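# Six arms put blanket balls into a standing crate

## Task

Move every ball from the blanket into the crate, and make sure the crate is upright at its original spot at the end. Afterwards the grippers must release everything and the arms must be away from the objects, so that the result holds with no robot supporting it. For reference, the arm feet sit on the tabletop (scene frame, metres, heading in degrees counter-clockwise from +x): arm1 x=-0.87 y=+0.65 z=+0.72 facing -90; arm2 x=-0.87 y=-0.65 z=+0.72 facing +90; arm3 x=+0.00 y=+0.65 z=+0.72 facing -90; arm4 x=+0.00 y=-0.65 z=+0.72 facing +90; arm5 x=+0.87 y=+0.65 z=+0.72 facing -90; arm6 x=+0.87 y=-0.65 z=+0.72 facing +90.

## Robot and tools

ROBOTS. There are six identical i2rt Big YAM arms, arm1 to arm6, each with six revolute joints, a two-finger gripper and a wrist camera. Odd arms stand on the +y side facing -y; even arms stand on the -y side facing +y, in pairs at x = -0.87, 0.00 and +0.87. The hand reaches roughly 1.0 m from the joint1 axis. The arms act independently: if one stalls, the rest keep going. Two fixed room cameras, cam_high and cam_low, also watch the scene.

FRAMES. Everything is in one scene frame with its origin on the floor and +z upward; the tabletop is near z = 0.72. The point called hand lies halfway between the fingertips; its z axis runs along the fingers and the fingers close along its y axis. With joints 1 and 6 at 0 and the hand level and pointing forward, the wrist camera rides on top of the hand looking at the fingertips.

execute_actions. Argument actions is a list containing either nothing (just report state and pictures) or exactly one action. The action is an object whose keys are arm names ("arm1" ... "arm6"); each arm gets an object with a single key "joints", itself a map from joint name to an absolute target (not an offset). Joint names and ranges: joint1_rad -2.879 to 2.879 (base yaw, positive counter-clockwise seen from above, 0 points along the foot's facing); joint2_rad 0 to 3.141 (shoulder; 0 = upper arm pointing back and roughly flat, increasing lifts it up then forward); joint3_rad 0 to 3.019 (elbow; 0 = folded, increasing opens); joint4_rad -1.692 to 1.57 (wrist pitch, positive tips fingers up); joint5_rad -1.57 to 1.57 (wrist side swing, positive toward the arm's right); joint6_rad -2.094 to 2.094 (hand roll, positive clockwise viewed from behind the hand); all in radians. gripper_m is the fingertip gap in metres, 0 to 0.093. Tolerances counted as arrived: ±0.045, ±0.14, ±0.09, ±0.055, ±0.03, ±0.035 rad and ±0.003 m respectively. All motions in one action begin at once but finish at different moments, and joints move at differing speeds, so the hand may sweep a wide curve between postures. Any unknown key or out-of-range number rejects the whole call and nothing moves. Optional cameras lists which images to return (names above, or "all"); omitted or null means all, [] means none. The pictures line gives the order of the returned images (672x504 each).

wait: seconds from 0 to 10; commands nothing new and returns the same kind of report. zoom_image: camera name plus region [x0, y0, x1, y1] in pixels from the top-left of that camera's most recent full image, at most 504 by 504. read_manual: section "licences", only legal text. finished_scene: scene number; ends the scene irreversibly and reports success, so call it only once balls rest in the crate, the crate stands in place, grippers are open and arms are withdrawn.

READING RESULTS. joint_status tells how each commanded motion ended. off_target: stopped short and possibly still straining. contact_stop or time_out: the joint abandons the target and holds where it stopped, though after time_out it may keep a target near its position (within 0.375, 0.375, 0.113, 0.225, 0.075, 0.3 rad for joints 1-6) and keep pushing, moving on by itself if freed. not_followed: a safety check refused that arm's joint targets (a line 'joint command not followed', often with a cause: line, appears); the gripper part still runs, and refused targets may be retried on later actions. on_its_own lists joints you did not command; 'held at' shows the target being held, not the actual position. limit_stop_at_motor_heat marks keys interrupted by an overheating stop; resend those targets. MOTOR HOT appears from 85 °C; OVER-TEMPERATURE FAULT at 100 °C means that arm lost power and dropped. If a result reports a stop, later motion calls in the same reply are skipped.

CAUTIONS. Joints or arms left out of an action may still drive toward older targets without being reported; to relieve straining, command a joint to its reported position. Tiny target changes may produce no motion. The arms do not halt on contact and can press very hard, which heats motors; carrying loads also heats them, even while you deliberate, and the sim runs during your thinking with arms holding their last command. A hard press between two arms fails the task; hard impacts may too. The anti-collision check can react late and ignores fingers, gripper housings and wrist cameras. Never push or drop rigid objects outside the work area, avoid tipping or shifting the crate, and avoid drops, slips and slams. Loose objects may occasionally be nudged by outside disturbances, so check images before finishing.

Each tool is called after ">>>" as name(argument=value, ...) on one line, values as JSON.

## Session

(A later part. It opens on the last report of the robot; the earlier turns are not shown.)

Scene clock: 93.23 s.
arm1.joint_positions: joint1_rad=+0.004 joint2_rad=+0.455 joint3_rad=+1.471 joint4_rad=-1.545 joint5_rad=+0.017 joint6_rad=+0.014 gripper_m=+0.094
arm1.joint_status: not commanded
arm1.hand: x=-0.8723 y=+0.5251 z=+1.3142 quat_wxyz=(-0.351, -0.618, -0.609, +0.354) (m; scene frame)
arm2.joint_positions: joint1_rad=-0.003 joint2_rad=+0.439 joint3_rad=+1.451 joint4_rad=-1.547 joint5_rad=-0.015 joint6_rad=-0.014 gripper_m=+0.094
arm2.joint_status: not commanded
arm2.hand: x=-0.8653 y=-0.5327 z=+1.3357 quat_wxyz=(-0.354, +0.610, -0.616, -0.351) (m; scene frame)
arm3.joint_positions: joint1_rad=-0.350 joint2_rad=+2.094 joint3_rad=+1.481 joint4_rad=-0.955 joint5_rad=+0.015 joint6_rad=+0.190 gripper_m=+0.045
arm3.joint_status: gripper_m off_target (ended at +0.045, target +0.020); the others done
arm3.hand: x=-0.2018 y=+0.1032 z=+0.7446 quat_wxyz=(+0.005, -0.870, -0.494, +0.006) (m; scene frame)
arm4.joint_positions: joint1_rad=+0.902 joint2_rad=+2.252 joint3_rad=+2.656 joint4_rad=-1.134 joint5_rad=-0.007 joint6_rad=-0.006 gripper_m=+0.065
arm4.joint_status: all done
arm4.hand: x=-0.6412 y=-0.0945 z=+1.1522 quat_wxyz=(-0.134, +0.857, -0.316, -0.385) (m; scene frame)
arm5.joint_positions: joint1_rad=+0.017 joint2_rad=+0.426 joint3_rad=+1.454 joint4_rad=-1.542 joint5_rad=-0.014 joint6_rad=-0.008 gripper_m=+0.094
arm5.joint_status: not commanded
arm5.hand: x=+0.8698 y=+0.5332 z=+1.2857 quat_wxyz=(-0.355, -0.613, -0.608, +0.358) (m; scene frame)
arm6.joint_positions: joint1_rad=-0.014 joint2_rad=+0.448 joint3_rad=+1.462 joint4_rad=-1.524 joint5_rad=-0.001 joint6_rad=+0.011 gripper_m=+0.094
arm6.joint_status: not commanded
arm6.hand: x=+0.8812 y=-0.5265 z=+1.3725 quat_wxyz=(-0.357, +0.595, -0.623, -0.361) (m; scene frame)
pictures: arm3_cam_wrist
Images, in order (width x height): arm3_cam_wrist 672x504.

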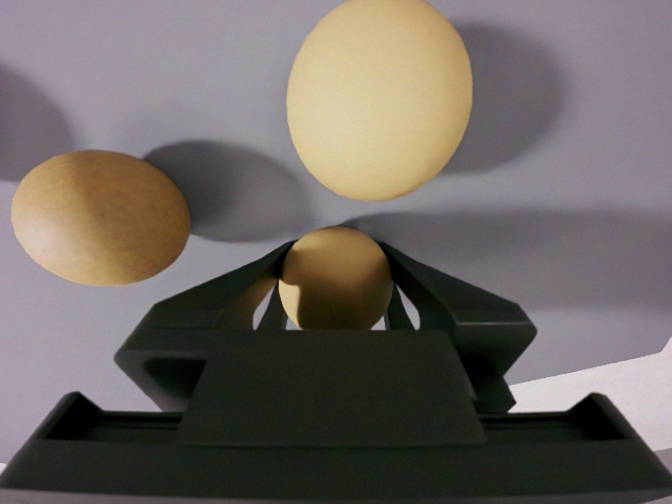

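>>> execute_actions(actions=[{"arm3":{"joints":{"joint2_rad":1.45,"joint3_rad":1.45,"joint4_rad":-1.5,"joint6_rad":0}},"arm4":{"joints":{"joint2_rad":1.5,"joint3_rad":1.5,"joint4_rad":-1.5,"gripper_m":0.094}}}], cameras=["arm3_cam_wrist"])

>>> execute_actions(actions=[{"arm3":{"joints":{"joint1_rad":-0.82}},"arm4":{"joints":{"joint1_rad":0.175}}}], cameras=[])

>>> execute_actions(actions=[{"arm3":{"joints":{"joint2_rad":2.27,"joint3_rad":2.7,"joint4_rad":-1.1}},"arm4":{"joints":{"joint2_rad":2.065,"joint3_rad":1.8,"joint4_rad":-1.262}}}], cameras=["arm4_cam_wrist","cam_high"])

Scene clock: 95.60 s.
arm1.joint_positions: joint1_rad=+0.004 joint2_rad=+0.455 joint3_rad=+1.471 joint4_rad=-1.545 joint5_rad=+0.017 joint6_rad=+0.014 gripper_m=+0.094
arm1.joint_status: not commanded
arm1.hand: x=-0.8723 y=+0.5251 z=+1.3142 quat_wxyz=(-0.351, -0.618, -0.609, +0.354) (m; scene frame)
arm2.joint_positions: joint1_rad=-0.003 joint2_rad=+0.439 joint3_rad=+1.451 joint4_rad=-1.547 joint5_rad=-0.015 joint6_rad=-0.014 gripper_m=+0.094
arm2.joint_status: not commanded
arm2.hand: x=-0.8653 y=-0.5327 z=+1.3357 quat_wxyz=(-0.354, +0.610, -0.616, -0.351) (m; scene frame)
arm3.joint_positions: joint1_rad=-0.350 joint2_rad=+1.449 joint3_rad=+1.442 joint4_rad=-1.484 joint5_rad=+0.015 joint6_rad=+0.011 gripper_m=+0.045
arm3.joint_status: all done
arm3.hand: x=-0.1543 y=+0.2331 z=+1.0522 quat_wxyz=(-0.017, -0.822, -0.569, +0.037) (m; scene frame)
arm4.joint_positions: joint1_rad=+0.902 joint2_rad=+1.504 joint3_rad=+1.492 joint4_rad=-1.485 joint5_rad=-0.007 joint6_rad=-0.006 gripper_m=+0.094
arm4.joint_status: all done
arm4.hand: x=-0.3513 y=-0.3452 z=+1.0478 quat_wxyz=(-0.003, +0.938, -0.344, -0.037) (m; scene frame)
arm5.joint_positions: joint1_rad=+0.017 joint2_rad=+0.426 joint3_rad=+1.454 joint4_rad=-1.542 joint5_rad=-0.014 joint6_rad=-0.008 gripper_m=+0.094
arm5.joint_status: not commanded
arm5.hand: x=+0.8698 y=+0.5332 z=+1.2857 quat_wxyz=(-0.355, -0.613, -0.608, +0.358) (m; scene frame)
arm6.joint_positions: joint1_rad=-0.014 joint2_rad=+0.448 joint3_rad=+1.462 joint4_rad=-1.524 joint5_rad=-0.001 joint6_rad=+0.011 gripper_m=+0.094
arm6.joint_status: not commanded
arm6.hand: x=+0.8812 y=-0.5265 z=+1.3725 quat_wxyz=(-0.357, +0.595, -0.623, -0.361) (m; scene frame)
pictures: arm3_cam_wrist
Images, in order (width x height): arm3_cam_wrist 672x504.

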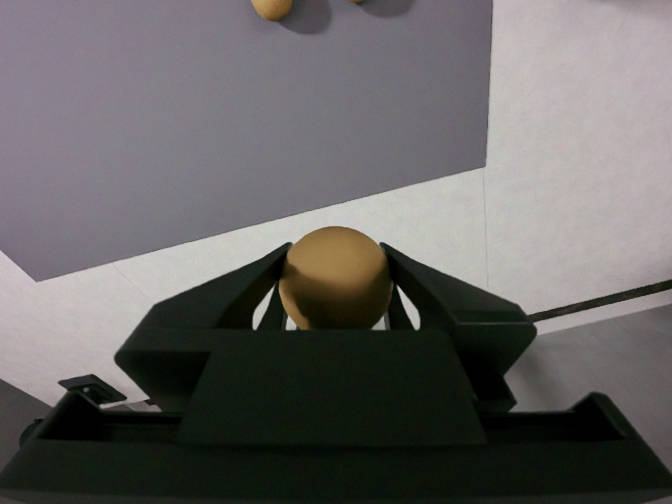

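Scene clock: 96.93 s.
arm1.joint_positions: joint1_rad=+0.004 joint2_rad=+0.455 joint3_rad=+1.471 joint4_rad=-1.545 joint5_rad=+0.017 joint6_rad=+0.014 gripper_m=+0.094
arm1.joint_status: not commanded
arm1.hand: x=-0.8723 y=+0.5251 z=+1.3142 quat_wxyz=(-0.351, -0.618, -0.609, +0.354) (m; scene frame)
arm2.joint_positions: joint1_rad=-0.003 joint2_rad=+0.439 joint3_rad=+1.451 joint4_rad=-1.547 joint5_rad=-0.015 joint6_rad=-0.014 gripper_m=+0.094
arm2.joint_status: not commanded
arm2.hand: x=-0.8653 y=-0.5327 z=+1.3357 quat_wxyz=(-0.354, +0.610, -0.616, -0.351) (m; scene frame)
arm3.joint_positions: joint1_rad=-0.827 joint2_rad=+1.449 joint3_rad=+1.442 joint4_rad=-1.484 joint5_rad=+0.017 joint6_rad=+0.009 gripper_m=+0.045
arm3.joint_status: all done
arm3.hand: x=-0.3288 y=+0.3510 z=+1.0524 quat_wxyz=(-0.007, -0.932, -0.359, +0.041) (m; scene frame)
arm4.joint_positions: joint1_rad=+0.170 joint2_rad=+1.504 joint3_rad=+1.492 joint4_rad=-1.485 joint5_rad=-0.007 joint6_rad=-0.006 gripper_m=+0.094
arm4.joint_status: all done
arm4.hand: x=-0.0590 y=-0.1866 z=+1.0442 quat_wxyz=(-0.016, +0.753, -0.657, -0.029) (m; scene frame)
arm5.joint_positions: joint1_rad=+0.017 joint2_rad=+0.426 joint3_rad=+1.454 joint4_rad=-1.542 joint5_rad=-0.014 joint6_rad=-0.008 gripper_m=+0.094
arm5.joint_status: not commanded
arm5.hand: x=+0.8698 y=+0.5332 z=+1.2857 quat_wxyz=(-0.355, -0.613, -0.608, +0.358) (m; scene frame)
arm6.joint_positions: joint1_rad=-0.014 joint2_rad=+0.448 joint3_rad=+1.462 joint4_rad=-1.524 joint5_rad=-0.001 joint6_rad=+0.011 gripper_m=+0.094
arm6.joint_status: not commanded
arm6.hand: x=+0.8812 y=-0.5265 z=+1.3725 quat_wxyz=(-0.357, +0.595, -0.623, -0.361) (m; scene frame)
pictures: none
No camera images: the call's "cameras" was empty. Leave "cameras" out to get every camera's image.

Scene clock: 99.00 s.
arm1.joint_positions: joint1_rad=+0.004 joint2_rad=+0.455 joint3_rad=+1.471 joint4_rad=-1.545 joint5_rad=+0.017 joint6_rad=+0.014 gripper_m=+0.094
arm1.joint_status: not commanded
arm1.hand: x=-0.8723 y=+0.5251 z=+1.3142 quat_wxyz=(-0.351, -0.618, -0.609, +0.354) (m; scene frame)
arm2.joint_positions: joint1_rad=-0.003 joint2_rad=+0.439 joint3_rad=+1.451 joint4_rad=-1.547 joint5_rad=-0.015 joint6_rad=-0.014 gripper_m=+0.094
arm2.joint_status: not commanded
arm2.hand: x=-0.8653 y=-0.5327 z=+1.3357 quat_wxyz=(-0.354, +0.610, -0.616, -0.351) (m; scene frame)
arm3.joint_positions: joint1_rad=-0.827 joint2_rad=+2.251 joint3_rad=+2.666 joint4_rad=-1.120 joint5_rad=+0.017 joint6_rad=+0.009 gripper_m=+0.045
arm3.joint_status: all done
arm3.hand: x=-0.6260 y=+0.0765 z=+1.1627 quat_wxyz=(-0.147, -0.848, -0.323, +0.393) (m; scene frame)
arm4.joint_positions: joint1_rad=+0.170 joint2_rad=+2.080 joint3_rad=+1.773 joint4_rad=-1.272 joint5_rad=-0.007 joint6_rad=-0.006 gripper_m=+0.094
arm4.joint_status: all done
arm4.hand: x=-0.0813 y=-0.0269 z=+0.8463 quat_wxyz=(+0.012, +0.753, -0.658, +0.002) (m; scene frame)
arm5.joint_positions: joint1_rad=+0.017 joint2_rad=+0.426 joint3_rad=+1.454 joint4_rad=-1.542 joint5_rad=-0.014 joint6_rad=-0.008 gripper_m=+0.094
arm5.joint_status: not commanded
arm5.hand: x=+0.8698 y=+0.5332 z=+1.2857 quat_wxyz=(-0.355, -0.613, -0.608, +0.358) (m; scene frame)
arm6.joint_positions: joint1_rad=-0.014 joint2_rad=+0.448 joint3_rad=+1.462 joint4_rad=-1.524 joint5_rad=-0.001 joint6_rad=+0.011 gripper_m=+0.094
arm6.joint_status: not commanded
arm6.hand: x=+0.8812 y=-0.5265 z=+1.3725 quat_wxyz=(-0.357, +0.595, -0.623, -0.361) (m; scene frame)
pictures: arm4_cam_wrist, cam_high
Images, in order (width x height): arm4_cam_wrist 672x504, cam_high 672x504.

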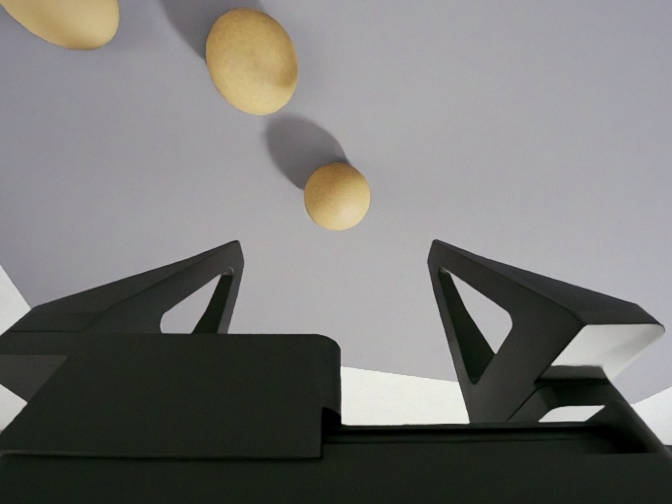

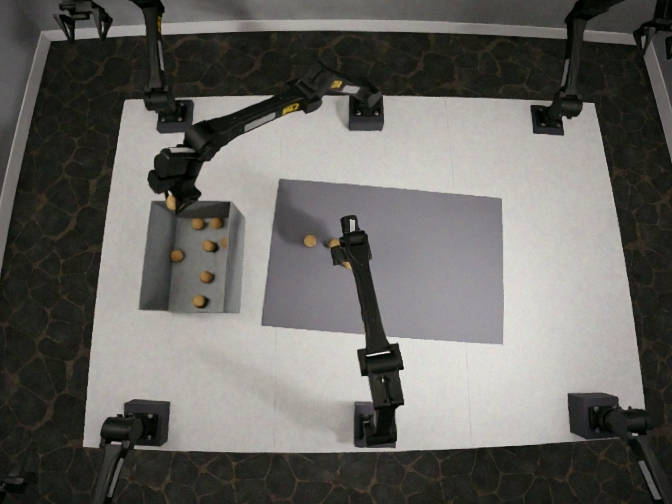

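>>> execute_actions(actions=[{"arm3":{"joints":{"joint2_rad":2.63,"joint3_rad":2.74,"joint4_rad":-1.05}},"arm4":{"joints":{"joint2_rad":2.2,"joint3_rad":1.652,"joint4_rad":-1.03}}}], cameras=["arm4_cam_wrist"])

Scene clock: 101.10 s.
arm1.joint_positions: joint1_rad=+0.004 joint2_rad=+0.455 joint3_rad=+1.471 joint4_rad=-1.545 joint5_rad=+0.017 joint6_rad=+0.014 gripper_m=+0.094
arm1.joint_status: not commanded
arm1.hand: x=-0.8723 y=+0.5251 z=+1.3142 quat_wxyz=(-0.351, -0.618, -0.609, +0.354) (m; scene frame)
arm2.joint_positions: joint1_rad=-0.003 joint2_rad=+0.439 joint3_rad=+1.451 joint4_rad=-1.547 joint5_rad=-0.015 joint6_rad=-0.014 gripper_m=+0.094
arm2.joint_status: not commanded
arm2.hand: x=-0.8653 y=-0.5327 z=+1.3357 quat_wxyz=(-0.354, +0.610, -0.616, -0.351) (m; scene frame)
arm3.joint_positions: joint1_rad=-0.826 joint2_rad=+2.611 joint3_rad=+2.711 joint4_rad=-1.063 joint5_rad=+0.018 joint6_rad=+0.009 gripper_m=+0.045
arm3.joint_status: all done
arm3.hand: x=-0.6656 y=+0.0396 z=+0.8856 quat_wxyz=(-0.103, -0.891, -0.341, +0.282) (m; scene frame)
arm4.joint_positions: joint1_rad=+0.172 joint2_rad=+2.176 joint3_rad=+1.654 joint4_rad=-1.047 joint5_rad=-0.006 joint6_rad=-0.006 gripper_m=+0.094
arm4.joint_status: all done
arm4.hand: x=-0.0820 y=-0.0310 z=+0.7464 quat_wxyz=(+0.008, +0.754, -0.657, -0.001) (m; scene frame)
arm5.joint_positions: joint1_rad=+0.017 joint2_rad=+0.426 joint3_rad=+1.454 joint4_rad=-1.542 joint5_rad=-0.014 joint6_rad=-0.008 gripper_m=+0.094
arm5.joint_status: not commanded
arm5.hand: x=+0.8698 y=+0.5332 z=+1.2857 quat_wxyz=(-0.355, -0.613, -0.608, +0.358) (m; scene frame)
arm6.joint_positions: joint1_rad=-0.014 joint2_rad=+0.448 joint3_rad=+1.462 joint4_rad=-1.524 joint5_rad=-0.001 joint6_rad=+0.011 gripper_m=+0.094
arm6.joint_status: not commanded
arm6.hand: x=+0.8812 y=-0.5265 z=+1.3725 quat_wxyz=(-0.357, +0.595, -0.623, -0.361) (m; scene frame)
pictures: arm4_cam_wrist
Images, in order (width x height): arm4_cam_wrist 672x504.

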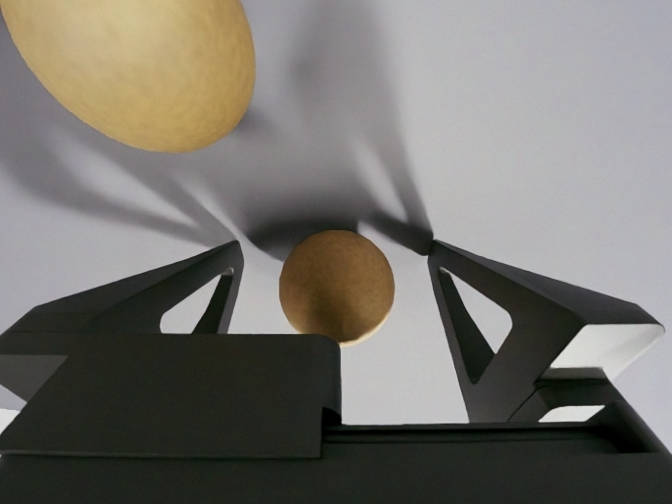

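>>> execute_actions(actions=[{"arm3":{"joints":{"gripper_m":0.065}},"arm4":{"joints":{"gripper_m":0.02,"joint2_rad":2.18}}}], cameras=[])

>>> execute_actions(actions=[{"arm3":{"joints":{"joint2_rad":2.3}},"arm4":{"joints":{"joint2_rad":1.5,"joint3_rad":1.5,"joint4_rad":-1.5}}}], cameras=["arm4_cam_wrist"])

>>> execute_actions(actions=[{"arm3":{"joints":{"joint2_rad":1.45,"joint3_rad":1.45,"joint4_rad":-1.5,"gripper_m":0.094}},"arm4":{"joints":{"joint1_rad":0.9}}}], cameras=["cam_high"])

Scene clock: 102.33 s.
arm1.joint_positions: joint1_rad=+0.004 joint2_rad=+0.455 joint3_rad=+1.471 joint4_rad=-1.545 joint5_rad=+0.017 joint6_rad=+0.014 gripper_m=+0.094
arm1.joint_status: not commanded
arm1.hand: x=-0.8723 y=+0.5251 z=+1.3142 quat_wxyz=(-0.351, -0.618, -0.609, +0.354) (m; scene frame)
arm2.joint_positions: joint1_rad=-0.003 joint2_rad=+0.439 joint3_rad=+1.451 joint4_rad=-1.547 joint5_rad=-0.015 joint6_rad=-0.014 gripper_m=+0.094
arm2.joint_status: not commanded
arm2.hand: x=-0.8653 y=-0.5327 z=+1.3357 quat_wxyz=(-0.354, +0.610, -0.616, -0.351) (m; scene frame)
arm3.joint_positions: joint1_rad=-0.826 joint2_rad=+2.611 joint3_rad=+2.711 joint4_rad=-1.063 joint5_rad=+0.018 joint6_rad=+0.009 gripper_m=+0.065
arm3.joint_status: all done
arm3.hand: x=-0.6656 y=+0.0396 z=+0.8856 quat_wxyz=(-0.103, -0.891, -0.341, +0.282) (m; scene frame)
arm4.joint_positions: joint1_rad=+0.172 joint2_rad=+2.176 joint3_rad=+1.654 joint4_rad=-1.047 joint5_rad=-0.006 joint6_rad=-0.006 gripper_m=+0.045
arm4.joint_status: gripper_m off_target (ended at +0.045, target +0.020); the others done
arm4.hand: x=-0.0820 y=-0.0310 z=+0.7464 quat_wxyz=(+0.008, +0.754, -0.657, -0.002) (m; scene frame)
arm5.joint_positions: joint1_rad=+0.017 joint2_rad=+0.426 joint3_rad=+1.454 joint4_rad=-1.542 joint5_rad=-0.014 joint6_rad=-0.008 gripper_m=+0.094
arm5.joint_status: not commanded
arm5.hand: x=+0.8698 y=+0.5332 z=+1.2857 quat_wxyz=(-0.355, -0.613, -0.608, +0.358) (m; scene frame)
arm6.joint_positions: joint1_rad=-0.014 joint2_rad=+0.448 joint3_rad=+1.462 joint4_rad=-1.524 joint5_rad=-0.001 joint6_rad=+0.011 gripper_m=+0.094
arm6.joint_status: not commanded
arm6.hand: x=+0.8812 y=-0.5265 z=+1.3725 quat_wxyz=(-0.357, +0.595, -0.623, -0.361) (m; scene frame)
pictures: none
No camera images: the call's "cameras" was empty. Leave "cameras" out to get every camera's image.

Scene clock: 104.13 s.
arm1.joint_positions: joint1_rad=+0.004 joint2_rad=+0.455 joint3_rad=+1.471 joint4_rad=-1.545 joint5_rad=+0.017 joint6_rad=+0.014 gripper_m=+0.094
arm1.joint_status: not commanded
arm1.hand: x=-0.8723 y=+0.5251 z=+1.3142 quat_wxyz=(-0.351, -0.618, -0.609, +0.354) (m; scene frame)
arm2.joint_positions: joint1_rad=-0.003 joint2_rad=+0.439 joint3_rad=+1.451 joint4_rad=-1.547 joint5_rad=-0.015 joint6_rad=-0.014 gripper_m=+0.094
arm2.joint_status: not commanded
arm2.hand: x=-0.8653 y=-0.5327 z=+1.3357 quat_wxyz=(-0.354, +0.610, -0.616, -0.351) (m; scene frame)
arm3.joint_positions: joint1_rad=-0.826 joint2_rad=+2.306 joint3_rad=+2.734 joint4_rad=-1.063 joint5_rad=+0.018 joint6_rad=+0.009 gripper_m=+0.065
arm3.joint_status: all done
arm3.hand: x=-0.6420 y=+0.0613 z=+1.1648 quat_wxyz=(-0.159, -0.834, -0.318, +0.423) (m; scene frame)
arm4.joint_positions: joint1_rad=+0.172 joint2_rad=+1.481 joint3_rad=+1.483 joint4_rad=-1.485 joint5_rad=-0.006 joint6_rad=-0.006 gripper_m=+0.045
arm4.joint_status: all done
arm4.hand: x=-0.0585 y=-0.1921 z=+1.0510 quat_wxyz=(-0.021, +0.753, -0.657, -0.034) (m; scene frame)
arm5.joint_positions: joint1_rad=+0.017 joint2_rad=+0.426 joint3_rad=+1.454 joint4_rad=-1.542 joint5_rad=-0.014 joint6_rad=-0.008 gripper_m=+0.094
arm5.joint_status: not commanded
arm5.hand: x=+0.8698 y=+0.5332 z=+1.2857 quat_wxyz=(-0.355, -0.613, -0.608, +0.358) (m; scene frame)
arm6.joint_positions: joint1_rad=-0.014 joint2_rad=+0.448 joint3_rad=+1.462 joint4_rad=-1.524 joint5_rad=-0.001 joint6_rad=+0.011 gripper_m=+0.094
arm6.joint_status: not commanded
arm6.hand: x=+0.8812 y=-0.5265 z=+1.3725 quat_wxyz=(-0.357, +0.595, -0.623, -0.361) (m; scene frame)
pictures: arm4_cam_wrist
Images, in order (width x height): arm4_cam_wrist 672x504.

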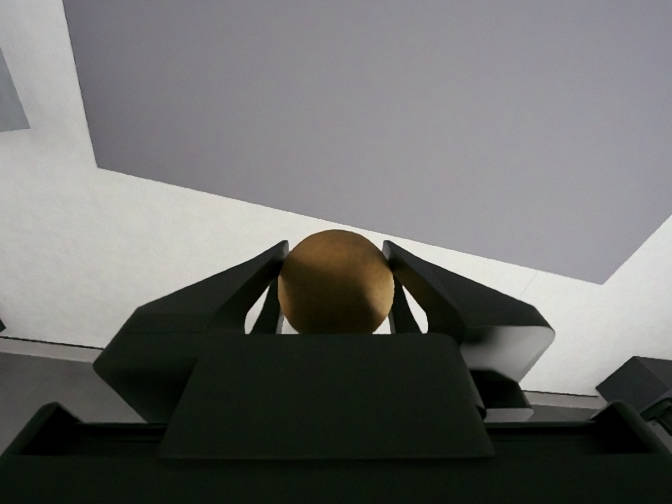

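Scene clock: 106.07 s.
arm1.joint_positions: joint1_rad=+0.004 joint2_rad=+0.455 joint3_rad=+1.471 joint4_rad=-1.545 joint5_rad=+0.017 joint6_rad=+0.014 gripper_m=+0.094
arm1.joint_status: not commanded
arm1.hand: x=-0.8723 y=+0.5251 z=+1.3142 quat_wxyz=(-0.351, -0.618, -0.609, +0.354) (m; scene frame)
arm2.joint_positions: joint1_rad=-0.003 joint2_rad=+0.439 joint3_rad=+1.451 joint4_rad=-1.547 joint5_rad=-0.015 joint6_rad=-0.014 gripper_m=+0.094
arm2.joint_status: not commanded
arm2.hand: x=-0.8653 y=-0.5327 z=+1.3357 quat_wxyz=(-0.354, +0.610, -0.616, -0.351) (m; scene frame)
arm3.joint_positions: joint1_rad=-0.826 joint2_rad=+1.453 joint3_rad=+1.441 joint4_rad=-1.485 joint5_rad=+0.018 joint6_rad=+0.009 gripper_m=+0.094
arm3.joint_status: all done
arm3.hand: x=-0.3286 y=+0.3510 z=+1.0504 quat_wxyz=(-0.006, -0.932, -0.360, +0.038) (m; scene frame)
arm4.joint_positions: joint1_rad=+0.904 joint2_rad=+1.481 joint3_rad=+1.483 joint4_rad=-1.485 joint5_rad=-0.007 joint6_rad=-0.006 gripper_m=+0.045
arm4.joint_status: all done
arm4.hand: x=-0.3476 y=-0.3494 z=+1.0545 quat_wxyz=(-0.006, +0.938, -0.344, -0.044) (m; scene frame)
arm5.joint_positions: joint1_rad=+0.017 joint2_rad=+0.426 joint3_rad=+1.454 joint4_rad=-1.542 joint5_rad=-0.014 joint6_rad=-0.008 gripper_m=+0.094
arm5.joint_status: not commanded
arm5.hand: x=+0.8698 y=+0.5332 z=+1.2857 quat_wxyz=(-0.355, -0.613, -0.608, +0.358) (m; scene frame)
arm6.joint_positions: joint1_rad=-0.014 joint2_rad=+0.448 joint3_rad=+1.462 joint4_rad=-1.524 joint5_rad=-0.001 joint6_rad=+0.011 gripper_m=+0.094
arm6.joint_status: not commanded
arm6.hand: x=+0.8812 y=-0.5265 z=+1.3725 quat_wxyz=(-0.357, +0.595, -0.623, -0.361) (m; scene frame)
pictures: cam_high
Images, in order (width x height): cam_high 672x504.

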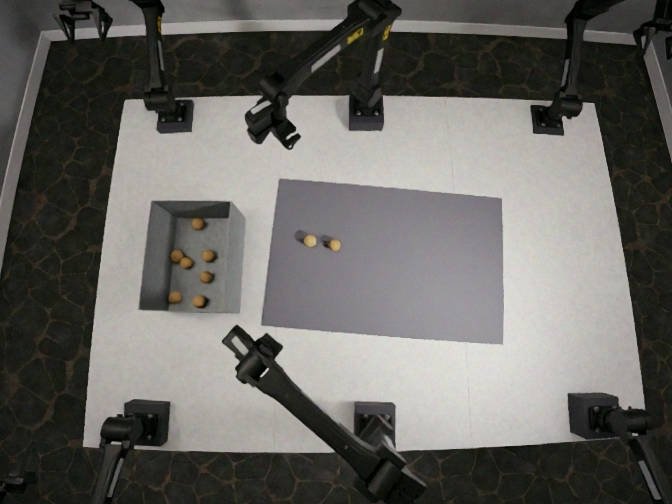

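>>> execute_actions(actions=[{"arm3":{"joints":{"joint1_rad":-0.39,"joint2_rad":2.105,"joint3_rad":1.835,"joint4_rad":-1.262,"gripper_m":0.082}},"arm4":{"joints":{"joint2_rad":2.25,"joint3_rad":2.6,"joint4_rad":-1.15}}}], cameras=["arm3_cam_wrist"])

Scene clock: 109.00 s.
arm1.joint_positions: joint1_rad=+0.004 joint2_rad=+0.455 joint3_rad=+1.471 joint4_rad=-1.545 joint5_rad=+0.017 joint6_rad=+0.014 gripper_m=+0.094
arm1.joint_status: not commanded
arm1.hand: x=-0.8723 y=+0.5251 z=+1.3142 quat_wxyz=(-0.351, -0.618, -0.609, +0.354) (m; scene frame)
arm2.joint_positions: joint1_rad=-0.003 joint2_rad=+0.439 joint3_rad=+1.451 joint4_rad=-1.547 joint5_rad=-0.015 joint6_rad=-0.014 gripper_m=+0.094
arm2.joint_status: not commanded
arm2.hand: x=-0.8653 y=-0.5327 z=+1.3357 quat_wxyz=(-0.354, +0.610, -0.616, -0.351) (m; scene frame)
arm3.joint_positions: joint1_rad=-0.386 joint2_rad=+2.102 joint3_rad=+1.799 joint4_rad=-1.269 joint5_rad=+0.015 joint6_rad=+0.009 gripper_m=+0.082
arm3.joint_status: all done
arm3.hand: x=-0.2415 y=+0.0610 z=+0.8487 quat_wxyz=(+0.006, -0.832, -0.555, +0.005) (m; scene frame)
arm4.joint_positions: joint1_rad=+0.904 joint2_rad=+2.240 joint3_rad=+2.562 joint4_rad=-1.167 joint5_rad=-0.007 joint6_rad=-0.006 gripper_m=+0.045
arm4.joint_status: all done
arm4.hand: x=-0.6334 y=-0.1041 z=+1.1059 quat_wxyz=(-0.115, +0.878, -0.322, -0.335) (m; scene frame)
arm5.joint_positions: joint1_rad=+0.017 joint2_rad=+0.426 joint3_rad=+1.454 joint4_rad=-1.542 joint5_rad=-0.014 joint6_rad=-0.008 gripper_m=+0.094
arm5.joint_status: not commanded
arm5.hand: x=+0.8698 y=+0.5332 z=+1.2857 quat_wxyz=(-0.355, -0.613, -0.608, +0.358) (m; scene frame)
arm6.joint_positions: joint1_rad=-0.014 joint2_rad=+0.448 joint3_rad=+1.462 joint4_rad=-1.524 joint5_rad=-0.001 joint6_rad=+0.011 gripper_m=+0.094
arm6.joint_status: not commanded
arm6.hand: x=+0.8812 y=-0.5265 z=+1.3725 quat_wxyz=(-0.357, +0.595, -0.623, -0.361) (m; scene frame)
pictures: arm3_cam_wrist
Images, in order (width x height): arm3_cam_wrist 672x504.

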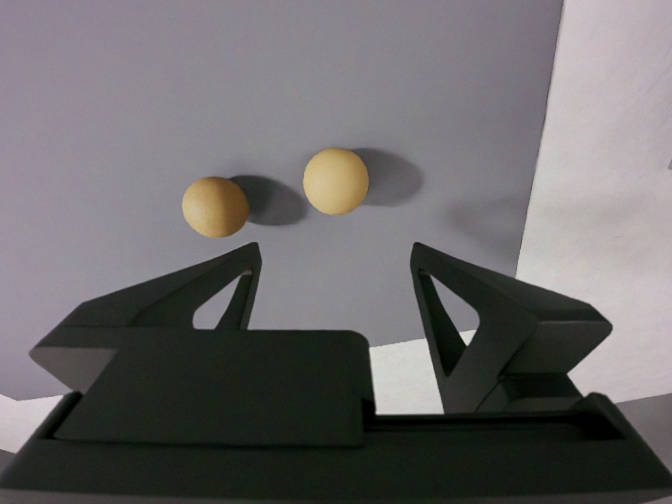

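>>> execute_actions(actions=[{"arm3":{"joints":{"gripper_m":0.068,"joint2_rad":2.225,"joint3_rad":1.685,"joint4_rad":-1.037}},"arm4":{"joints":{"joint2_rad":2.56,"joint3_rad":2.66,"joint4_rad":-1.12}}}], cameras=["arm3_cam_wrist"])

Scene clock: 111.03 s.
arm1.joint_positions: joint1_rad=+0.004 joint2_rad=+0.455 joint3_rad=+1.471 joint4_rad=-1.545 joint5_rad=+0.017 joint6_rad=+0.014 gripper_m=+0.094
arm1.joint_status: not commanded
arm1.hand: x=-0.8723 y=+0.5251 z=+1.3142 quat_wxyz=(-0.351, -0.618, -0.609, +0.354) (m; scene frame)
arm2.joint_positions: joint1_rad=-0.003 joint2_rad=+0.439 joint3_rad=+1.451 joint4_rad=-1.547 joint5_rad=-0.015 joint6_rad=-0.014 gripper_m=+0.094
arm2.joint_status: not commanded
arm2.hand: x=-0.8653 y=-0.5327 z=+1.3357 quat_wxyz=(-0.354, +0.610, -0.616, -0.351) (m; scene frame)
arm3.joint_positions: joint1_rad=-0.386 joint2_rad=+2.205 joint3_rad=+1.691 joint4_rad=-1.054 joint5_rad=+0.015 joint6_rad=+0.009 gripper_m=+0.068
arm3.joint_status: all done
arm3.hand: x=-0.2408 y=+0.0630 z=+0.7473 quat_wxyz=(+0.005, -0.832, -0.555, +0.006) (m; scene frame)
arm4.joint_positions: joint1_rad=+0.904 joint2_rad=+2.578 joint3_rad=+2.633 joint4_rad=-1.134 joint5_rad=-0.007 joint6_rad=-0.006 gripper_m=+0.045
arm4.joint_status: all done
arm4.hand: x=-0.6656 y=-0.0805 z=+0.8636 quat_wxyz=(-0.076, +0.911, -0.334, -0.231) (m; scene frame)
arm5.joint_positions: joint1_rad=+0.017 joint2_rad=+0.426 joint3_rad=+1.454 joint4_rad=-1.542 joint5_rad=-0.014 joint6_rad=-0.008 gripper_m=+0.094
arm5.joint_status: not commanded
arm5.hand: x=+0.8698 y=+0.5332 z=+1.2857 quat_wxyz=(-0.355, -0.613, -0.608, +0.358) (m; scene frame)
arm6.joint_positions: joint1_rad=-0.014 joint2_rad=+0.448 joint3_rad=+1.462 joint4_rad=-1.524 joint5_rad=-0.001 joint6_rad=+0.011 gripper_m=+0.094
arm6.joint_status: not commanded
arm6.hand: x=+0.8812 y=-0.5265 z=+1.3725 quat_wxyz=(-0.357, +0.595, -0.623, -0.361) (m; scene frame)
pictures: arm3_cam_wrist
Images, in order (width x height): arm3_cam_wrist 672x504.

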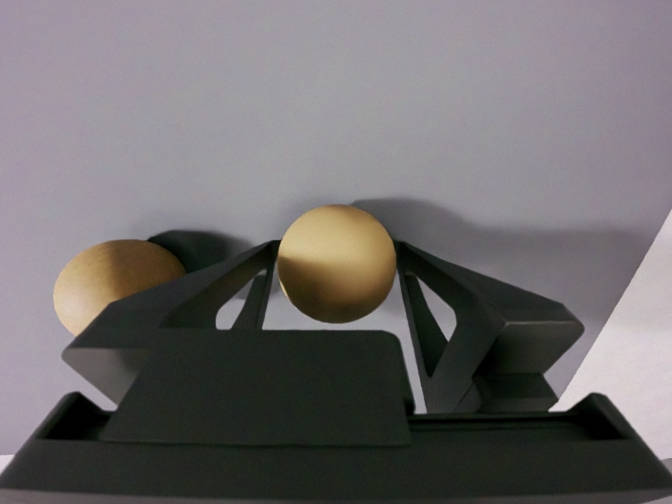

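>>> execute_actions(actions=[{"arm3":{"joints":{"gripper_m":0.02,"joint2_rad":2.205}},"arm4":{"joints":{"gripper_m":0.065}}}], cameras=[])

>>> execute_actions(actions=[{"arm3":{"joints":{"joint2_rad":1.45,"joint3_rad":1.45,"joint4_rad":-1.5}},"arm4":{"joints":{"joint2_rad":2.28}}}], cameras=["arm3_cam_wrist"])

>>> execute_actions(actions=[{"arm3":{"joints":{"joint1_rad":-0.82}},"arm4":{"joints":{"joint2_rad":1.5,"joint3_rad":1.5,"joint4_rad":-1.5,"gripper_m":0.094}}}], cameras=["cam_high"])

Scene clock: 112.10 s.
arm1.joint_positions: joint1_rad=+0.004 joint2_rad=+0.455 joint3_rad=+1.471 joint4_rad=-1.545 joint5_rad=+0.017 joint6_rad=+0.014 gripper_m=+0.094
arm1.joint_status: not commanded
arm1.hand: x=-0.8723 y=+0.5251 z=+1.3142 quat_wxyz=(-0.351, -0.618, -0.609, +0.354) (m; scene frame)
arm2.joint_positions: joint1_rad=-0.003 joint2_rad=+0.439 joint3_rad=+1.451 joint4_rad=-1.547 joint5_rad=-0.015 joint6_rad=-0.014 gripper_m=+0.094
arm2.joint_status: not commanded
arm2.hand: x=-0.8653 y=-0.5327 z=+1.3357 quat_wxyz=(-0.354, +0.610, -0.616, -0.351) (m; scene frame)
arm3.joint_positions: joint1_rad=-0.386 joint2_rad=+2.205 joint3_rad=+1.691 joint4_rad=-1.054 joint5_rad=+0.015 joint6_rad=+0.009 gripper_m=+0.047
arm3.joint_status: gripper_m off_target (ended at +0.047, target +0.020); the others done
arm3.hand: x=-0.2408 y=+0.0630 z=+0.7473 quat_wxyz=(+0.005, -0.832, -0.555, +0.006) (m; scene frame)
arm4.joint_positions: joint1_rad=+0.904 joint2_rad=+2.578 joint3_rad=+2.633 joint4_rad=-1.134 joint5_rad=-0.007 joint6_rad=-0.006 gripper_m=+0.065
arm4.joint_status: all done
arm4.hand: x=-0.6656 y=-0.0805 z=+0.8636 quat_wxyz=(-0.076, +0.911, -0.334, -0.231) (m; scene frame)
arm5.joint_positions: joint1_rad=+0.017 joint2_rad=+0.426 joint3_rad=+1.454 joint4_rad=-1.542 joint5_rad=-0.014 joint6_rad=-0.008 gripper_m=+0.094
arm5.joint_status: not commanded
arm5.hand: x=+0.8698 y=+0.5332 z=+1.2857 quat_wxyz=(-0.355, -0.613, -0.608, +0.358) (m; scene frame)
arm6.joint_positions: joint1_rad=-0.014 joint2_rad=+0.448 joint3_rad=+1.462 joint4_rad=-1.524 joint5_rad=-0.001 joint6_rad=+0.011 gripper_m=+0.094
arm6.joint_status: not commanded
arm6.hand: x=+0.8812 y=-0.5265 z=+1.3725 quat_wxyz=(-0.357, +0.595, -0.623, -0.361) (m; scene frame)
pictures: none
No camera images: the call's "cameras" was empty. Leave "cameras" out to get every camera's image.

Scene clock: 113.70 s.
arm1.joint_positions: joint1_rad=+0.004 joint2_rad=+0.455 joint3_rad=+1.471 joint4_rad=-1.545 joint5_rad=+0.017 joint6_rad=+0.014 gripper_m=+0.094
arm1.joint_status: not commanded
arm1.hand: x=-0.8723 y=+0.5251 z=+1.3142 quat_wxyz=(-0.351, -0.618, -0.609, +0.354) (m; scene frame)
arm2.joint_positions: joint1_rad=-0.003 joint2_rad=+0.439 joint3_rad=+1.451 joint4_rad=-1.547 joint5_rad=-0.015 joint6_rad=-0.014 gripper_m=+0.094
arm2.joint_status: not commanded
arm2.hand: x=-0.8653 y=-0.5327 z=+1.3357 quat_wxyz=(-0.354, +0.610, -0.616, -0.351) (m; scene frame)
arm3.joint_positions: joint1_rad=-0.386 joint2_rad=+1.448 joint3_rad=+1.441 joint4_rad=-1.485 joint5_rad=+0.015 joint6_rad=+0.009 gripper_m=+0.047
arm3.joint_status: all done
arm3.hand: x=-0.1691 y=+0.2396 z=+1.0523 quat_wxyz=(-0.016, -0.831, -0.555, +0.037) (m; scene frame)
arm4.joint_positions: joint1_rad=+0.904 joint2_rad=+2.252 joint3_rad=+2.656 joint4_rad=-1.134 joint5_rad=-0.007 joint6_rad=-0.006 gripper_m=+0.065
arm4.joint_status: all done
arm4.hand: x=-0.6422 y=-0.0958 z=+1.1522 quat_wxyz=(-0.134, +0.857, -0.315, -0.385) (m; scene frame)
arm5.joint_positions: joint1_rad=+0.017 joint2_rad=+0.426 joint3_rad=+1.454 joint4_rad=-1.542 joint5_rad=-0.014 joint6_rad=-0.008 gripper_m=+0.094
arm5.joint_status: not commanded
arm5.hand: x=+0.8698 y=+0.5332 z=+1.2857 quat_wxyz=(-0.355, -0.613, -0.608, +0.358) (m; scene frame)
arm6.joint_positions: joint1_rad=-0.014 joint2_rad=+0.448 joint3_rad=+1.462 joint4_rad=-1.524 joint5_rad=-0.001 joint6_rad=+0.011 gripper_m=+0.094
arm6.joint_status: not commanded
arm6.hand: x=+0.8812 y=-0.5265 z=+1.3725 quat_wxyz=(-0.357, +0.595, -0.623, -0.361) (m; scene frame)
pictures: arm3_cam_wrist
Images, in order (width x height): arm3_cam_wrist 672x504.

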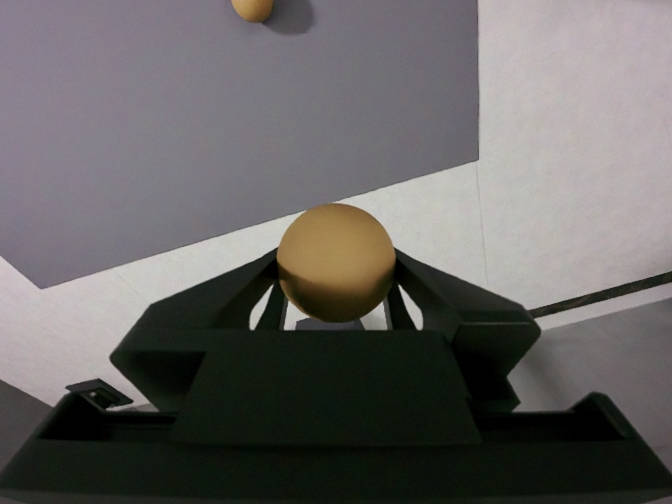

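Scene clock: 115.40 s.
arm1.joint_positions: joint1_rad=+0.004 joint2_rad=+0.455 joint3_rad=+1.471 joint4_rad=-1.545 joint5_rad=+0.017 joint6_rad=+0.014 gripper_m=+0.094
arm1.joint_status: not commanded
arm1.hand: x=-0.8723 y=+0.5251 z=+1.3142 quat_wxyz=(-0.351, -0.618, -0.609, +0.354) (m; scene frame)
arm2.joint_positions: joint1_rad=-0.003 joint2_rad=+0.439 joint3_rad=+1.451 joint4_rad=-1.547 joint5_rad=-0.015 joint6_rad=-0.014 gripper_m=+0.094
arm2.joint_status: not commanded
arm2.hand: x=-0.8653 y=-0.5327 z=+1.3357 quat_wxyz=(-0.354, +0.610, -0.616, -0.351) (m; scene frame)
arm3.joint_positions: joint1_rad=-0.827 joint2_rad=+1.448 joint3_rad=+1.441 joint4_rad=-1.485 joint5_rad=+0.017 joint6_rad=+0.009 gripper_m=+0.047
arm3.joint_status: all done
arm3.hand: x=-0.3286 y=+0.3516 z=+1.0524 quat_wxyz=(-0.007, -0.932, -0.359, +0.041) (m; scene frame)
arm4.joint_positions: joint1_rad=+0.904 joint2_rad=+1.504 joint3_rad=+1.492 joint4_rad=-1.485 joint5_rad=-0.007 joint6_rad=-0.006 gripper_m=+0.094
arm4.joint_status: all done
arm4.hand: x=-0.3519 y=-0.3459 z=+1.0478 quat_wxyz=(-0.003, +0.938, -0.344, -0.037) (m; scene frame)
arm5.joint_positions: joint1_rad=+0.017 joint2_rad=+0.426 joint3_rad=+1.454 joint4_rad=-1.542 joint5_rad=-0.014 joint6_rad=-0.008 gripper_m=+0.094
arm5.joint_status: not commanded
arm5.hand: x=+0.8698 y=+0.5332 z=+1.2857 quat_wxyz=(-0.355, -0.613, -0.608, +0.358) (m; scene frame)
arm6.joint_positions: joint1_rad=-0.014 joint2_rad=+0.448 joint3_rad=+1.462 joint4_rad=-1.524 joint5_rad=-0.001 joint6_rad=+0.011 gripper_m=+0.094
arm6.joint_status: not commanded
arm6.hand: x=+0.8812 y=-0.5265 z=+1.3725 quat_wxyz=(-0.357, +0.595, -0.623, -0.361) (m; scene frame)
pictures: cam_high
Images, in order (width x height): cam_high 672x504.

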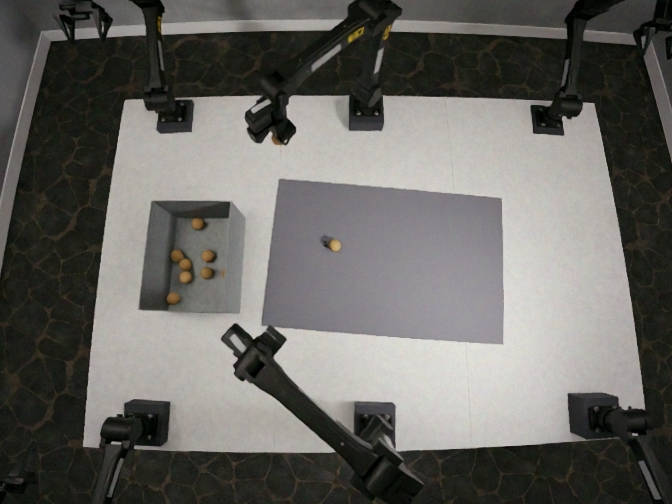

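>>> execute_actions(actions=[{"arm3":{"joints":{"joint2_rad":2.27,"joint3_rad":2.70,"joint4_rad":-1.10}},"arm4":{"joints":{"joint1_rad":0.26,"joint2_rad":1.6,"joint3_rad":1.55,"joint4_rad":-1.45}}}], cameras=["cam_high"])

>>> execute_actions(actions=[{"arm3":{"joints":{"joint2_rad":2.63,"joint3_rad":2.74,"joint4_rad":-1.05}},"arm4":{"joints":{"joint1_rad":0.26,"joint2_rad":2.26,"joint3_rad":2.13,"joint4_rad":-1.40}}}], cameras=[])

>>> execute_actions(actions=[{"arm3":{"joints":{"gripper_m":0.065}}}], cameras=["cam_high","arm4_cam_wrist"])

Scene clock: 118.53 s.
arm1.joint_positions: joint1_rad=+0.004 joint2_rad=+0.455 joint3_rad=+1.471 joint4_rad=-1.545 joint5_rad=+0.017 joint6_rad=+0.014 gripper_m=+0.094
arm1.joint_status: not commanded
arm1.hand: x=-0.8723 y=+0.5251 z=+1.3142 quat_wxyz=(-0.351, -0.618, -0.609, +0.354) (m; scene frame)
arm2.joint_positions: joint1_rad=-0.003 joint2_rad=+0.439 joint3_rad=+1.451 joint4_rad=-1.547 joint5_rad=-0.015 joint6_rad=-0.014 gripper_m=+0.094
arm2.joint_status: not commanded
arm2.hand: x=-0.8653 y=-0.5327 z=+1.3357 quat_wxyz=(-0.354, +0.610, -0.616, -0.351) (m; scene frame)
arm3.joint_positions: joint1_rad=-0.827 joint2_rad=+2.251 joint3_rad=+2.666 joint4_rad=-1.121 joint5_rad=+0.017 joint6_rad=+0.009 gripper_m=+0.047
arm3.joint_status: all done
arm3.hand: x=-0.6265 y=+0.0769 z=+1.1623 quat_wxyz=(-0.147, -0.848, -0.323, +0.393) (m; scene frame)
arm4.joint_positions: joint1_rad=+0.250 joint2_rad=+1.595 joint3_rad=+1.506 joint4_rad=-1.462 joint5_rad=-0.007 joint6_rad=-0.006 gripper_m=+0.094
arm4.joint_status: all done
arm4.hand: x=-0.0996 y=-0.1741 z=+1.0090 quat_wxyz=(+0.003, +0.779, -0.627, -0.009) (m; scene frame)
arm5.joint_positions: joint1_rad=+0.017 joint2_rad=+0.426 joint3_rad=+1.454 joint4_rad=-1.542 joint5_rad=-0.014 joint6_rad=-0.008 gripper_m=+0.094
arm5.joint_status: not commanded
arm5.hand: x=+0.8698 y=+0.5332 z=+1.2857 quat_wxyz=(-0.355, -0.613, -0.608, +0.358) (m; scene frame)
arm6.joint_positions: joint1_rad=-0.014 joint2_rad=+0.448 joint3_rad=+1.462 joint4_rad=-1.524 joint5_rad=-0.001 joint6_rad=+0.011 gripper_m=+0.094
arm6.joint_status: not commanded
arm6.hand: x=+0.8812 y=-0.5265 z=+1.3725 quat_wxyz=(-0.357, +0.595, -0.623, -0.361) (m; scene frame)
pictures: cam_high
Images, in order (width x height): cam_high 672x504.

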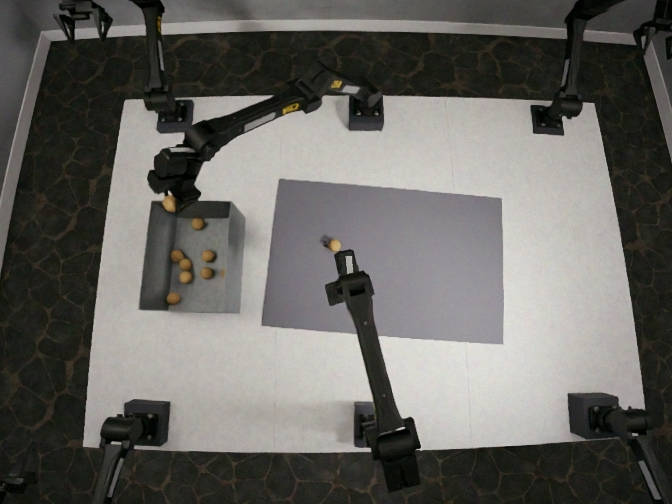

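Scene clock: 120.27 s.
arm1.joint_positions: joint1_rad=+0.004 joint2_rad=+0.455 joint3_rad=+1.471 joint4_rad=-1.545 joint5_rad=+0.017 joint6_rad=+0.014 gripper_m=+0.094
arm1.joint_status: not commanded
arm1.hand: x=-0.8723 y=+0.5251 z=+1.3142 quat_wxyz=(-0.351, -0.618, -0.609, +0.354) (m; scene frame)
arm2.joint_positions: joint1_rad=-0.003 joint2_rad=+0.439 joint3_rad=+1.451 joint4_rad=-1.547 joint5_rad=-0.015 joint6_rad=-0.014 gripper_m=+0.094
arm2.joint_status: not commanded
arm2.hand: x=-0.8653 y=-0.5327 z=+1.3357 quat_wxyz=(-0.354, +0.610, -0.616, -0.351) (m; scene frame)
arm3.joint_positions: joint1_rad=-0.827 joint2_rad=+2.612 joint3_rad=+2.710 joint4_rad=-1.063 joint5_rad=+0.017 joint6_rad=+0.009 gripper_m=+0.047
arm3.joint_status: all done
arm3.hand: x=-0.6661 y=+0.0405 z=+0.8845 quat_wxyz=(-0.102, -0.891, -0.341, +0.281) (m; scene frame)
arm4.joint_positions: joint1_rad=+0.250 joint2_rad=+2.267 joint3_rad=+2.083 joint4_rad=-1.410 joint5_rad=-0.007 joint6_rad=-0.006 gripper_m=+0.094
arm4.joint_status: all done
arm4.hand: x=-0.1426 y=+0.0222 z=+0.8413 quat_wxyz=(+0.016, +0.779, -0.627, +0.007) (m; scene frame)
arm5.joint_positions: joint1_rad=+0.017 joint2_rad=+0.426 joint3_rad=+1.454 joint4_rad=-1.542 joint5_rad=-0.014 joint6_rad=-0.008 gripper_m=+0.094
arm5.joint_status: not commanded
arm5.hand: x=+0.8698 y=+0.5332 z=+1.2857 quat_wxyz=(-0.355, -0.613, -0.608, +0.358) (m; scene frame)
arm6.joint_positions: joint1_rad=-0.014 joint2_rad=+0.448 joint3_rad=+1.462 joint4_rad=-1.524 joint5_rad=-0.001 joint6_rad=+0.011 gripper_m=+0.094
arm6.joint_status: not commanded
arm6.hand: x=+0.8812 y=-0.5265 z=+1.3725 quat_wxyz=(-0.357, +0.595, -0.623, -0.361) (m; scene frame)
pictures: none
No camera images: the call's "cameras" was empty. Leave "cameras" out to get every camera's image.

Scene clock: 120.87 s.
arm1.joint_positions: joint1_rad=+0.004 joint2_rad=+0.455 joint3_rad=+1.471 joint4_rad=-1.545 joint5_rad=+0.017 joint6_rad=+0.014 gripper_m=+0.094
arm1.joint_status: not commanded
arm1.hand: x=-0.8723 y=+0.5251 z=+1.3142 quat_wxyz=(-0.351, -0.618, -0.609, +0.354) (m; scene frame)
arm2.joint_positions: joint1_rad=-0.003 joint2_rad=+0.439 joint3_rad=+1.451 joint4_rad=-1.547 joint5_rad=-0.015 joint6_rad=-0.014 gripper_m=+0.094
arm2.joint_status: not commanded
arm2.hand: x=-0.8653 y=-0.5327 z=+1.3357 quat_wxyz=(-0.354, +0.610, -0.616, -0.351) (m; scene frame)
arm3.joint_positions: joint1_rad=-0.827 joint2_rad=+2.612 joint3_rad=+2.710 joint4_rad=-1.063 joint5_rad=+0.017 joint6_rad=+0.009 gripper_m=+0.065
arm3.joint_status: all done
arm3.hand: x=-0.6661 y=+0.0405 z=+0.8845 quat_wxyz=(-0.102, -0.891, -0.341, +0.281) (m; scene frame)
arm4.joint_positions: joint1_rad=+0.250 joint2_rad=+2.267 joint3_rad=+2.083 joint4_rad=-1.410 joint5_rad=-0.007 joint6_rad=-0.006 gripper_m=+0.094
arm4.joint_status: not commanded
arm4.hand: x=-0.1426 y=+0.0222 z=+0.8413 quat_wxyz=(+0.016, +0.779, -0.627, +0.007) (m; scene frame)
arm5.joint_positions: joint1_rad=+0.017 joint2_rad=+0.426 joint3_rad=+1.454 joint4_rad=-1.542 joint5_rad=-0.014 joint6_rad=-0.008 gripper_m=+0.094
arm5.joint_status: not commanded
arm5.hand: x=+0.8698 y=+0.5332 z=+1.2857 quat_wxyz=(-0.355, -0.613, -0.608, +0.358) (m; scene frame)
arm6.joint_positions: joint1_rad=-0.014 joint2_rad=+0.448 joint3_rad=+1.462 joint4_rad=-1.524 joint5_rad=-0.001 joint6_rad=+0.011 gripper_m=+0.094
arm6.joint_status: not commanded
arm6.hand: x=+0.8812 y=-0.5265 z=+1.3725 quat_wxyz=(-0.357, +0.595, -0.623, -0.361) (m; scene frame)
pictures: arm4_cam_wrist, cam_high
Images, in order (width x height): arm4_cam_wrist 672x504, cam_high 672x504.

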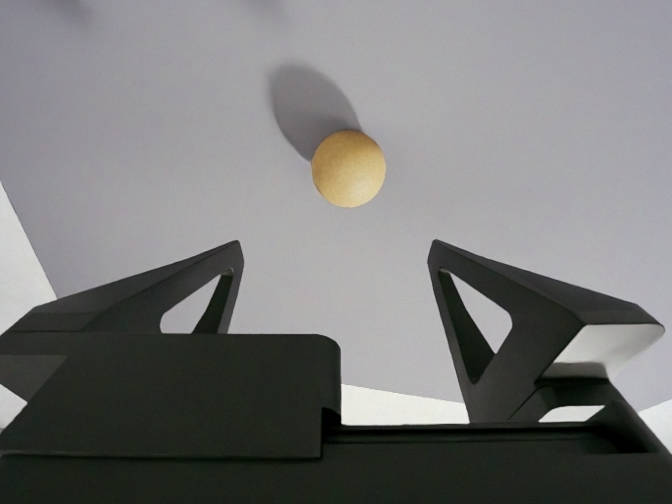

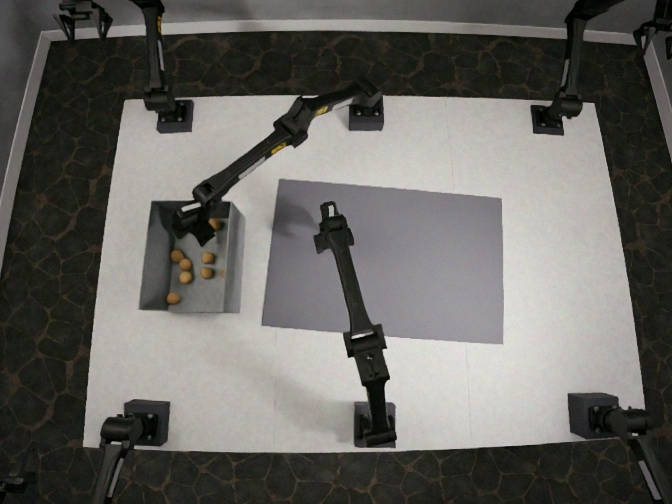

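>>> execute_actions(actions=[{"arm3":{"joints":{"joint2_rad":2.25}},"arm4":{"joints":{"joint1_rad":0.245,"joint2_rad":2.41,"joint3_rad":2.03,"joint4_rad":-1.21}}}], cameras=["arm4_cam_wrist"])

Scene clock: 123.50 s.
arm1.joint_positions: joint1_rad=+0.004 joint2_rad=+0.455 joint3_rad=+1.471 joint4_rad=-1.545 joint5_rad=+0.017 joint6_rad=+0.014 gripper_m=+0.094
arm1.joint_status: not commanded
arm1.hand: x=-0.8723 y=+0.5251 z=+1.3142 quat_wxyz=(-0.351, -0.618, -0.609, +0.354) (m; scene frame)
arm2.joint_positions: joint1_rad=-0.003 joint2_rad=+0.439 joint3_rad=+1.451 joint4_rad=-1.547 joint5_rad=-0.015 joint6_rad=-0.014 gripper_m=+0.094
arm2.joint_status: not commanded
arm2.hand: x=-0.8653 y=-0.5327 z=+1.3357 quat_wxyz=(-0.354, +0.610, -0.616, -0.351) (m; scene frame)
arm3.joint_positions: joint1_rad=-0.827 joint2_rad=+2.256 joint3_rad=+2.732 joint4_rad=-1.060 joint5_rad=+0.017 joint6_rad=+0.009 gripper_m=+0.065
arm3.joint_status: all done
arm3.hand: x=-0.6331 y=+0.0708 z=+1.2066 quat_wxyz=(-0.168, -0.823, -0.313, +0.444) (m; scene frame)
arm4.joint_positions: joint1_rad=+0.250 joint2_rad=+2.378 joint3_rad=+2.034 joint4_rad=-1.224 joint5_rad=-0.005 joint6_rad=-0.006 gripper_m=+0.094
arm4.joint_status: all done
arm4.hand: x=-0.1464 y=+0.0370 z=+0.7481 quat_wxyz=(+0.007, +0.779, -0.627, -0.002) (m; scene frame)
arm5.joint_positions: joint1_rad=+0.017 joint2_rad=+0.426 joint3_rad=+1.454 joint4_rad=-1.542 joint5_rad=-0.014 joint6_rad=-0.008 gripper_m=+0.094
arm5.joint_status: not commanded
arm5.hand: x=+0.8698 y=+0.5332 z=+1.2857 quat_wxyz=(-0.355, -0.613, -0.608, +0.358) (m; scene frame)
arm6.joint_positions: joint1_rad=-0.014 joint2_rad=+0.448 joint3_rad=+1.462 joint4_rad=-1.524 joint5_rad=-0.001 joint6_rad=+0.011 gripper_m=+0.094
arm6.joint_status: not commanded
arm6.hand: x=+0.8812 y=-0.5265 z=+1.3725 quat_wxyz=(-0.357, +0.595, -0.623, -0.361) (m; scene frame)
pictures: arm4_cam_wrist
Images, in order (width x height): arm4_cam_wrist 672x504.

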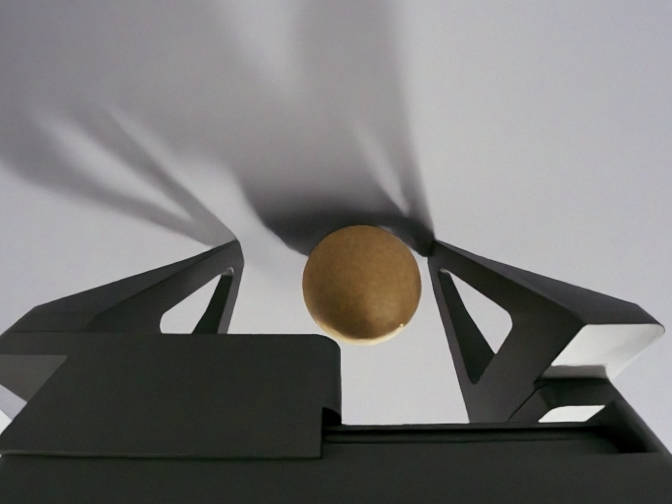

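>>> execute_actions(actions=[{"arm3":{"joints":{"joint2_rad":1.45,"joint3_rad":1.45,"joint4_rad":-1.5,"gripper_m":0.094}},"arm4":{"joints":{"gripper_m":0.02}}}], cameras=[])

>>> execute_actions(actions=[{"arm3":{"joints":{"joint1_rad":0,"joint2_rad":0.44,"joint3_rad":1.46,"joint4_rad":-1.545,"gripper_m":0.093}},"arm4":{"joints":{"joint2_rad":1.5,"joint3_rad":1.5,"joint4_rad":-1.5}}}], cameras=["cam_high"])

Scene clock: 125.83 s.
arm1.joint_positions: joint1_rad=+0.004 joint2_rad=+0.455 joint3_rad=+1.471 joint4_rad=-1.545 joint5_rad=+0.017 joint6_rad=+0.014 gripper_m=+0.094
arm1.joint_status: not commanded
arm1.hand: x=-0.8723 y=+0.5251 z=+1.3142 quat_wxyz=(-0.351, -0.618, -0.609, +0.354) (m; scene frame)
arm2.joint_positions: joint1_rad=-0.003 joint2_rad=+0.439 joint3_rad=+1.451 joint4_rad=-1.547 joint5_rad=-0.015 joint6_rad=-0.014 gripper_m=+0.094
arm2.joint_status: not commanded
arm2.hand: x=-0.8653 y=-0.5327 z=+1.3357 quat_wxyz=(-0.354, +0.610, -0.616, -0.351) (m; scene frame)
arm3.joint_positions: joint1_rad=-0.827 joint2_rad=+1.452 joint3_rad=+1.440 joint4_rad=-1.485 joint5_rad=+0.017 joint6_rad=+0.009 gripper_m=+0.094
arm3.joint_status: all done
arm3.hand: x=-0.3287 y=+0.3515 z=+1.0503 quat_wxyz=(-0.006, -0.932, -0.359, +0.038) (m; scene frame)
arm4.joint_positions: joint1_rad=+0.250 joint2_rad=+2.378 joint3_rad=+2.034 joint4_rad=-1.224 joint5_rad=-0.006 joint6_rad=-0.006 gripper_m=+0.044
arm4.joint_status: gripper_m off_target (ended at +0.044, target +0.020)
arm4.hand: x=-0.1466 y=+0.0370 z=+0.7481 quat_wxyz=(+0.007, +0.779, -0.627, -0.002) (m; scene frame)
arm5.joint_positions: joint1_rad=+0.017 joint2_rad=+0.426 joint3_rad=+1.454 joint4_rad=-1.542 joint5_rad=-0.014 joint6_rad=-0.008 gripper_m=+0.094
arm5.joint_status: not commanded
arm5.hand: x=+0.8698 y=+0.5332 z=+1.2857 quat_wxyz=(-0.355, -0.613, -0.608, +0.358) (m; scene frame)
arm6.joint_positions: joint1_rad=-0.014 joint2_rad=+0.448 joint3_rad=+1.462 joint4_rad=-1.524 joint5_rad=-0.001 joint6_rad=+0.011 gripper_m=+0.094
arm6.joint_status: not commanded
arm6.hand: x=+0.8812 y=-0.5265 z=+1.3725 quat_wxyz=(-0.357, +0.595, -0.623, -0.361) (m; scene frame)
pictures: none
No camera images: the call's "cameras" was empty. Leave "cameras" out to get every camera's image.

Scene clock: 127.53 s.
arm1.joint_positions: joint1_rad=+0.004 joint2_rad=+0.455 joint3_rad=+1.471 joint4_rad=-1.545 joint5_rad=+0.017 joint6_rad=+0.014 gripper_m=+0.094
arm1.joint_status: not commanded
arm1.hand: x=-0.8723 y=+0.5251 z=+1.3142 quat_wxyz=(-0.351, -0.618, -0.609, +0.354) (m; scene frame)
arm2.joint_positions: joint1_rad=-0.003 joint2_rad=+0.439 joint3_rad=+1.451 joint4_rad=-1.547 joint5_rad=-0.015 joint6_rad=-0.014 gripper_m=+0.094
arm2.joint_status: not commanded
arm2.hand: x=-0.8653 y=-0.5327 z=+1.3357 quat_wxyz=(-0.354, +0.610, -0.616, -0.351) (m; scene frame)
arm3.joint_positions: joint1_rad=-0.010 joint2_rad=+0.437 joint3_rad=+1.453 joint4_rad=-1.527 joint5_rad=+0.014 joint6_rad=+0.008 gripper_m=+0.093
arm3.joint_status: all done
arm3.hand: x=-0.0031 y=+0.5274 z=+1.3415 quat_wxyz=(-0.353, -0.617, -0.603, +0.362) (m; scene frame)
arm4.joint_positions: joint1_rad=+0.250 joint2_rad=+1.479 joint3_rad=+1.505 joint4_rad=-1.485 joint5_rad=-0.006 joint6_rad=-0.006 gripper_m=+0.044
arm4.joint_status: all done
arm4.hand: x=-0.0950 y=-0.1932 z=+1.0611 quat_wxyz=(-0.027, +0.778, -0.626, -0.045) (m; scene frame)
arm5.joint_positions: joint1_rad=+0.017 joint2_rad=+0.426 joint3_rad=+1.454 joint4_rad=-1.542 joint5_rad=-0.014 joint6_rad=-0.008 gripper_m=+0.094
arm5.joint_status: not commanded
arm5.hand: x=+0.8698 y=+0.5332 z=+1.2857 quat_wxyz=(-0.355, -0.613, -0.608, +0.358) (m; scene frame)
arm6.joint_positions: joint1_rad=-0.014 joint2_rad=+0.448 joint3_rad=+1.462 joint4_rad=-1.524 joint5_rad=-0.001 joint6_rad=+0.011 gripper_m=+0.094
arm6.joint_status: not commanded
arm6.hand: x=+0.8812 y=-0.5265 z=+1.3725 quat_wxyz=(-0.357, +0.595, -0.623, -0.361) (m; scene frame)
pictures: cam_high
Images, in order (width x height): cam_high 672x504.

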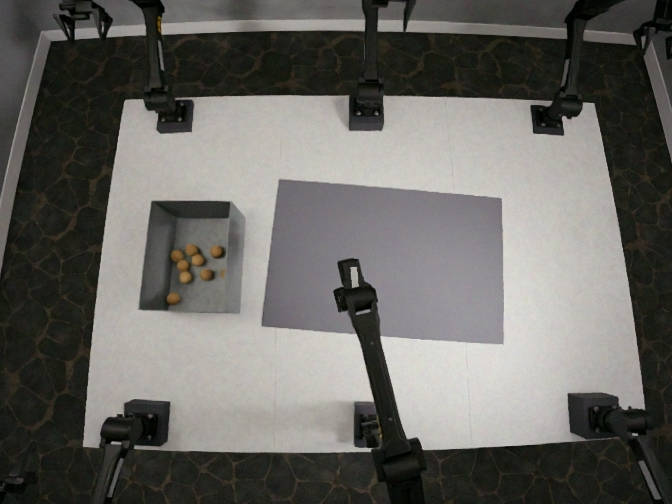

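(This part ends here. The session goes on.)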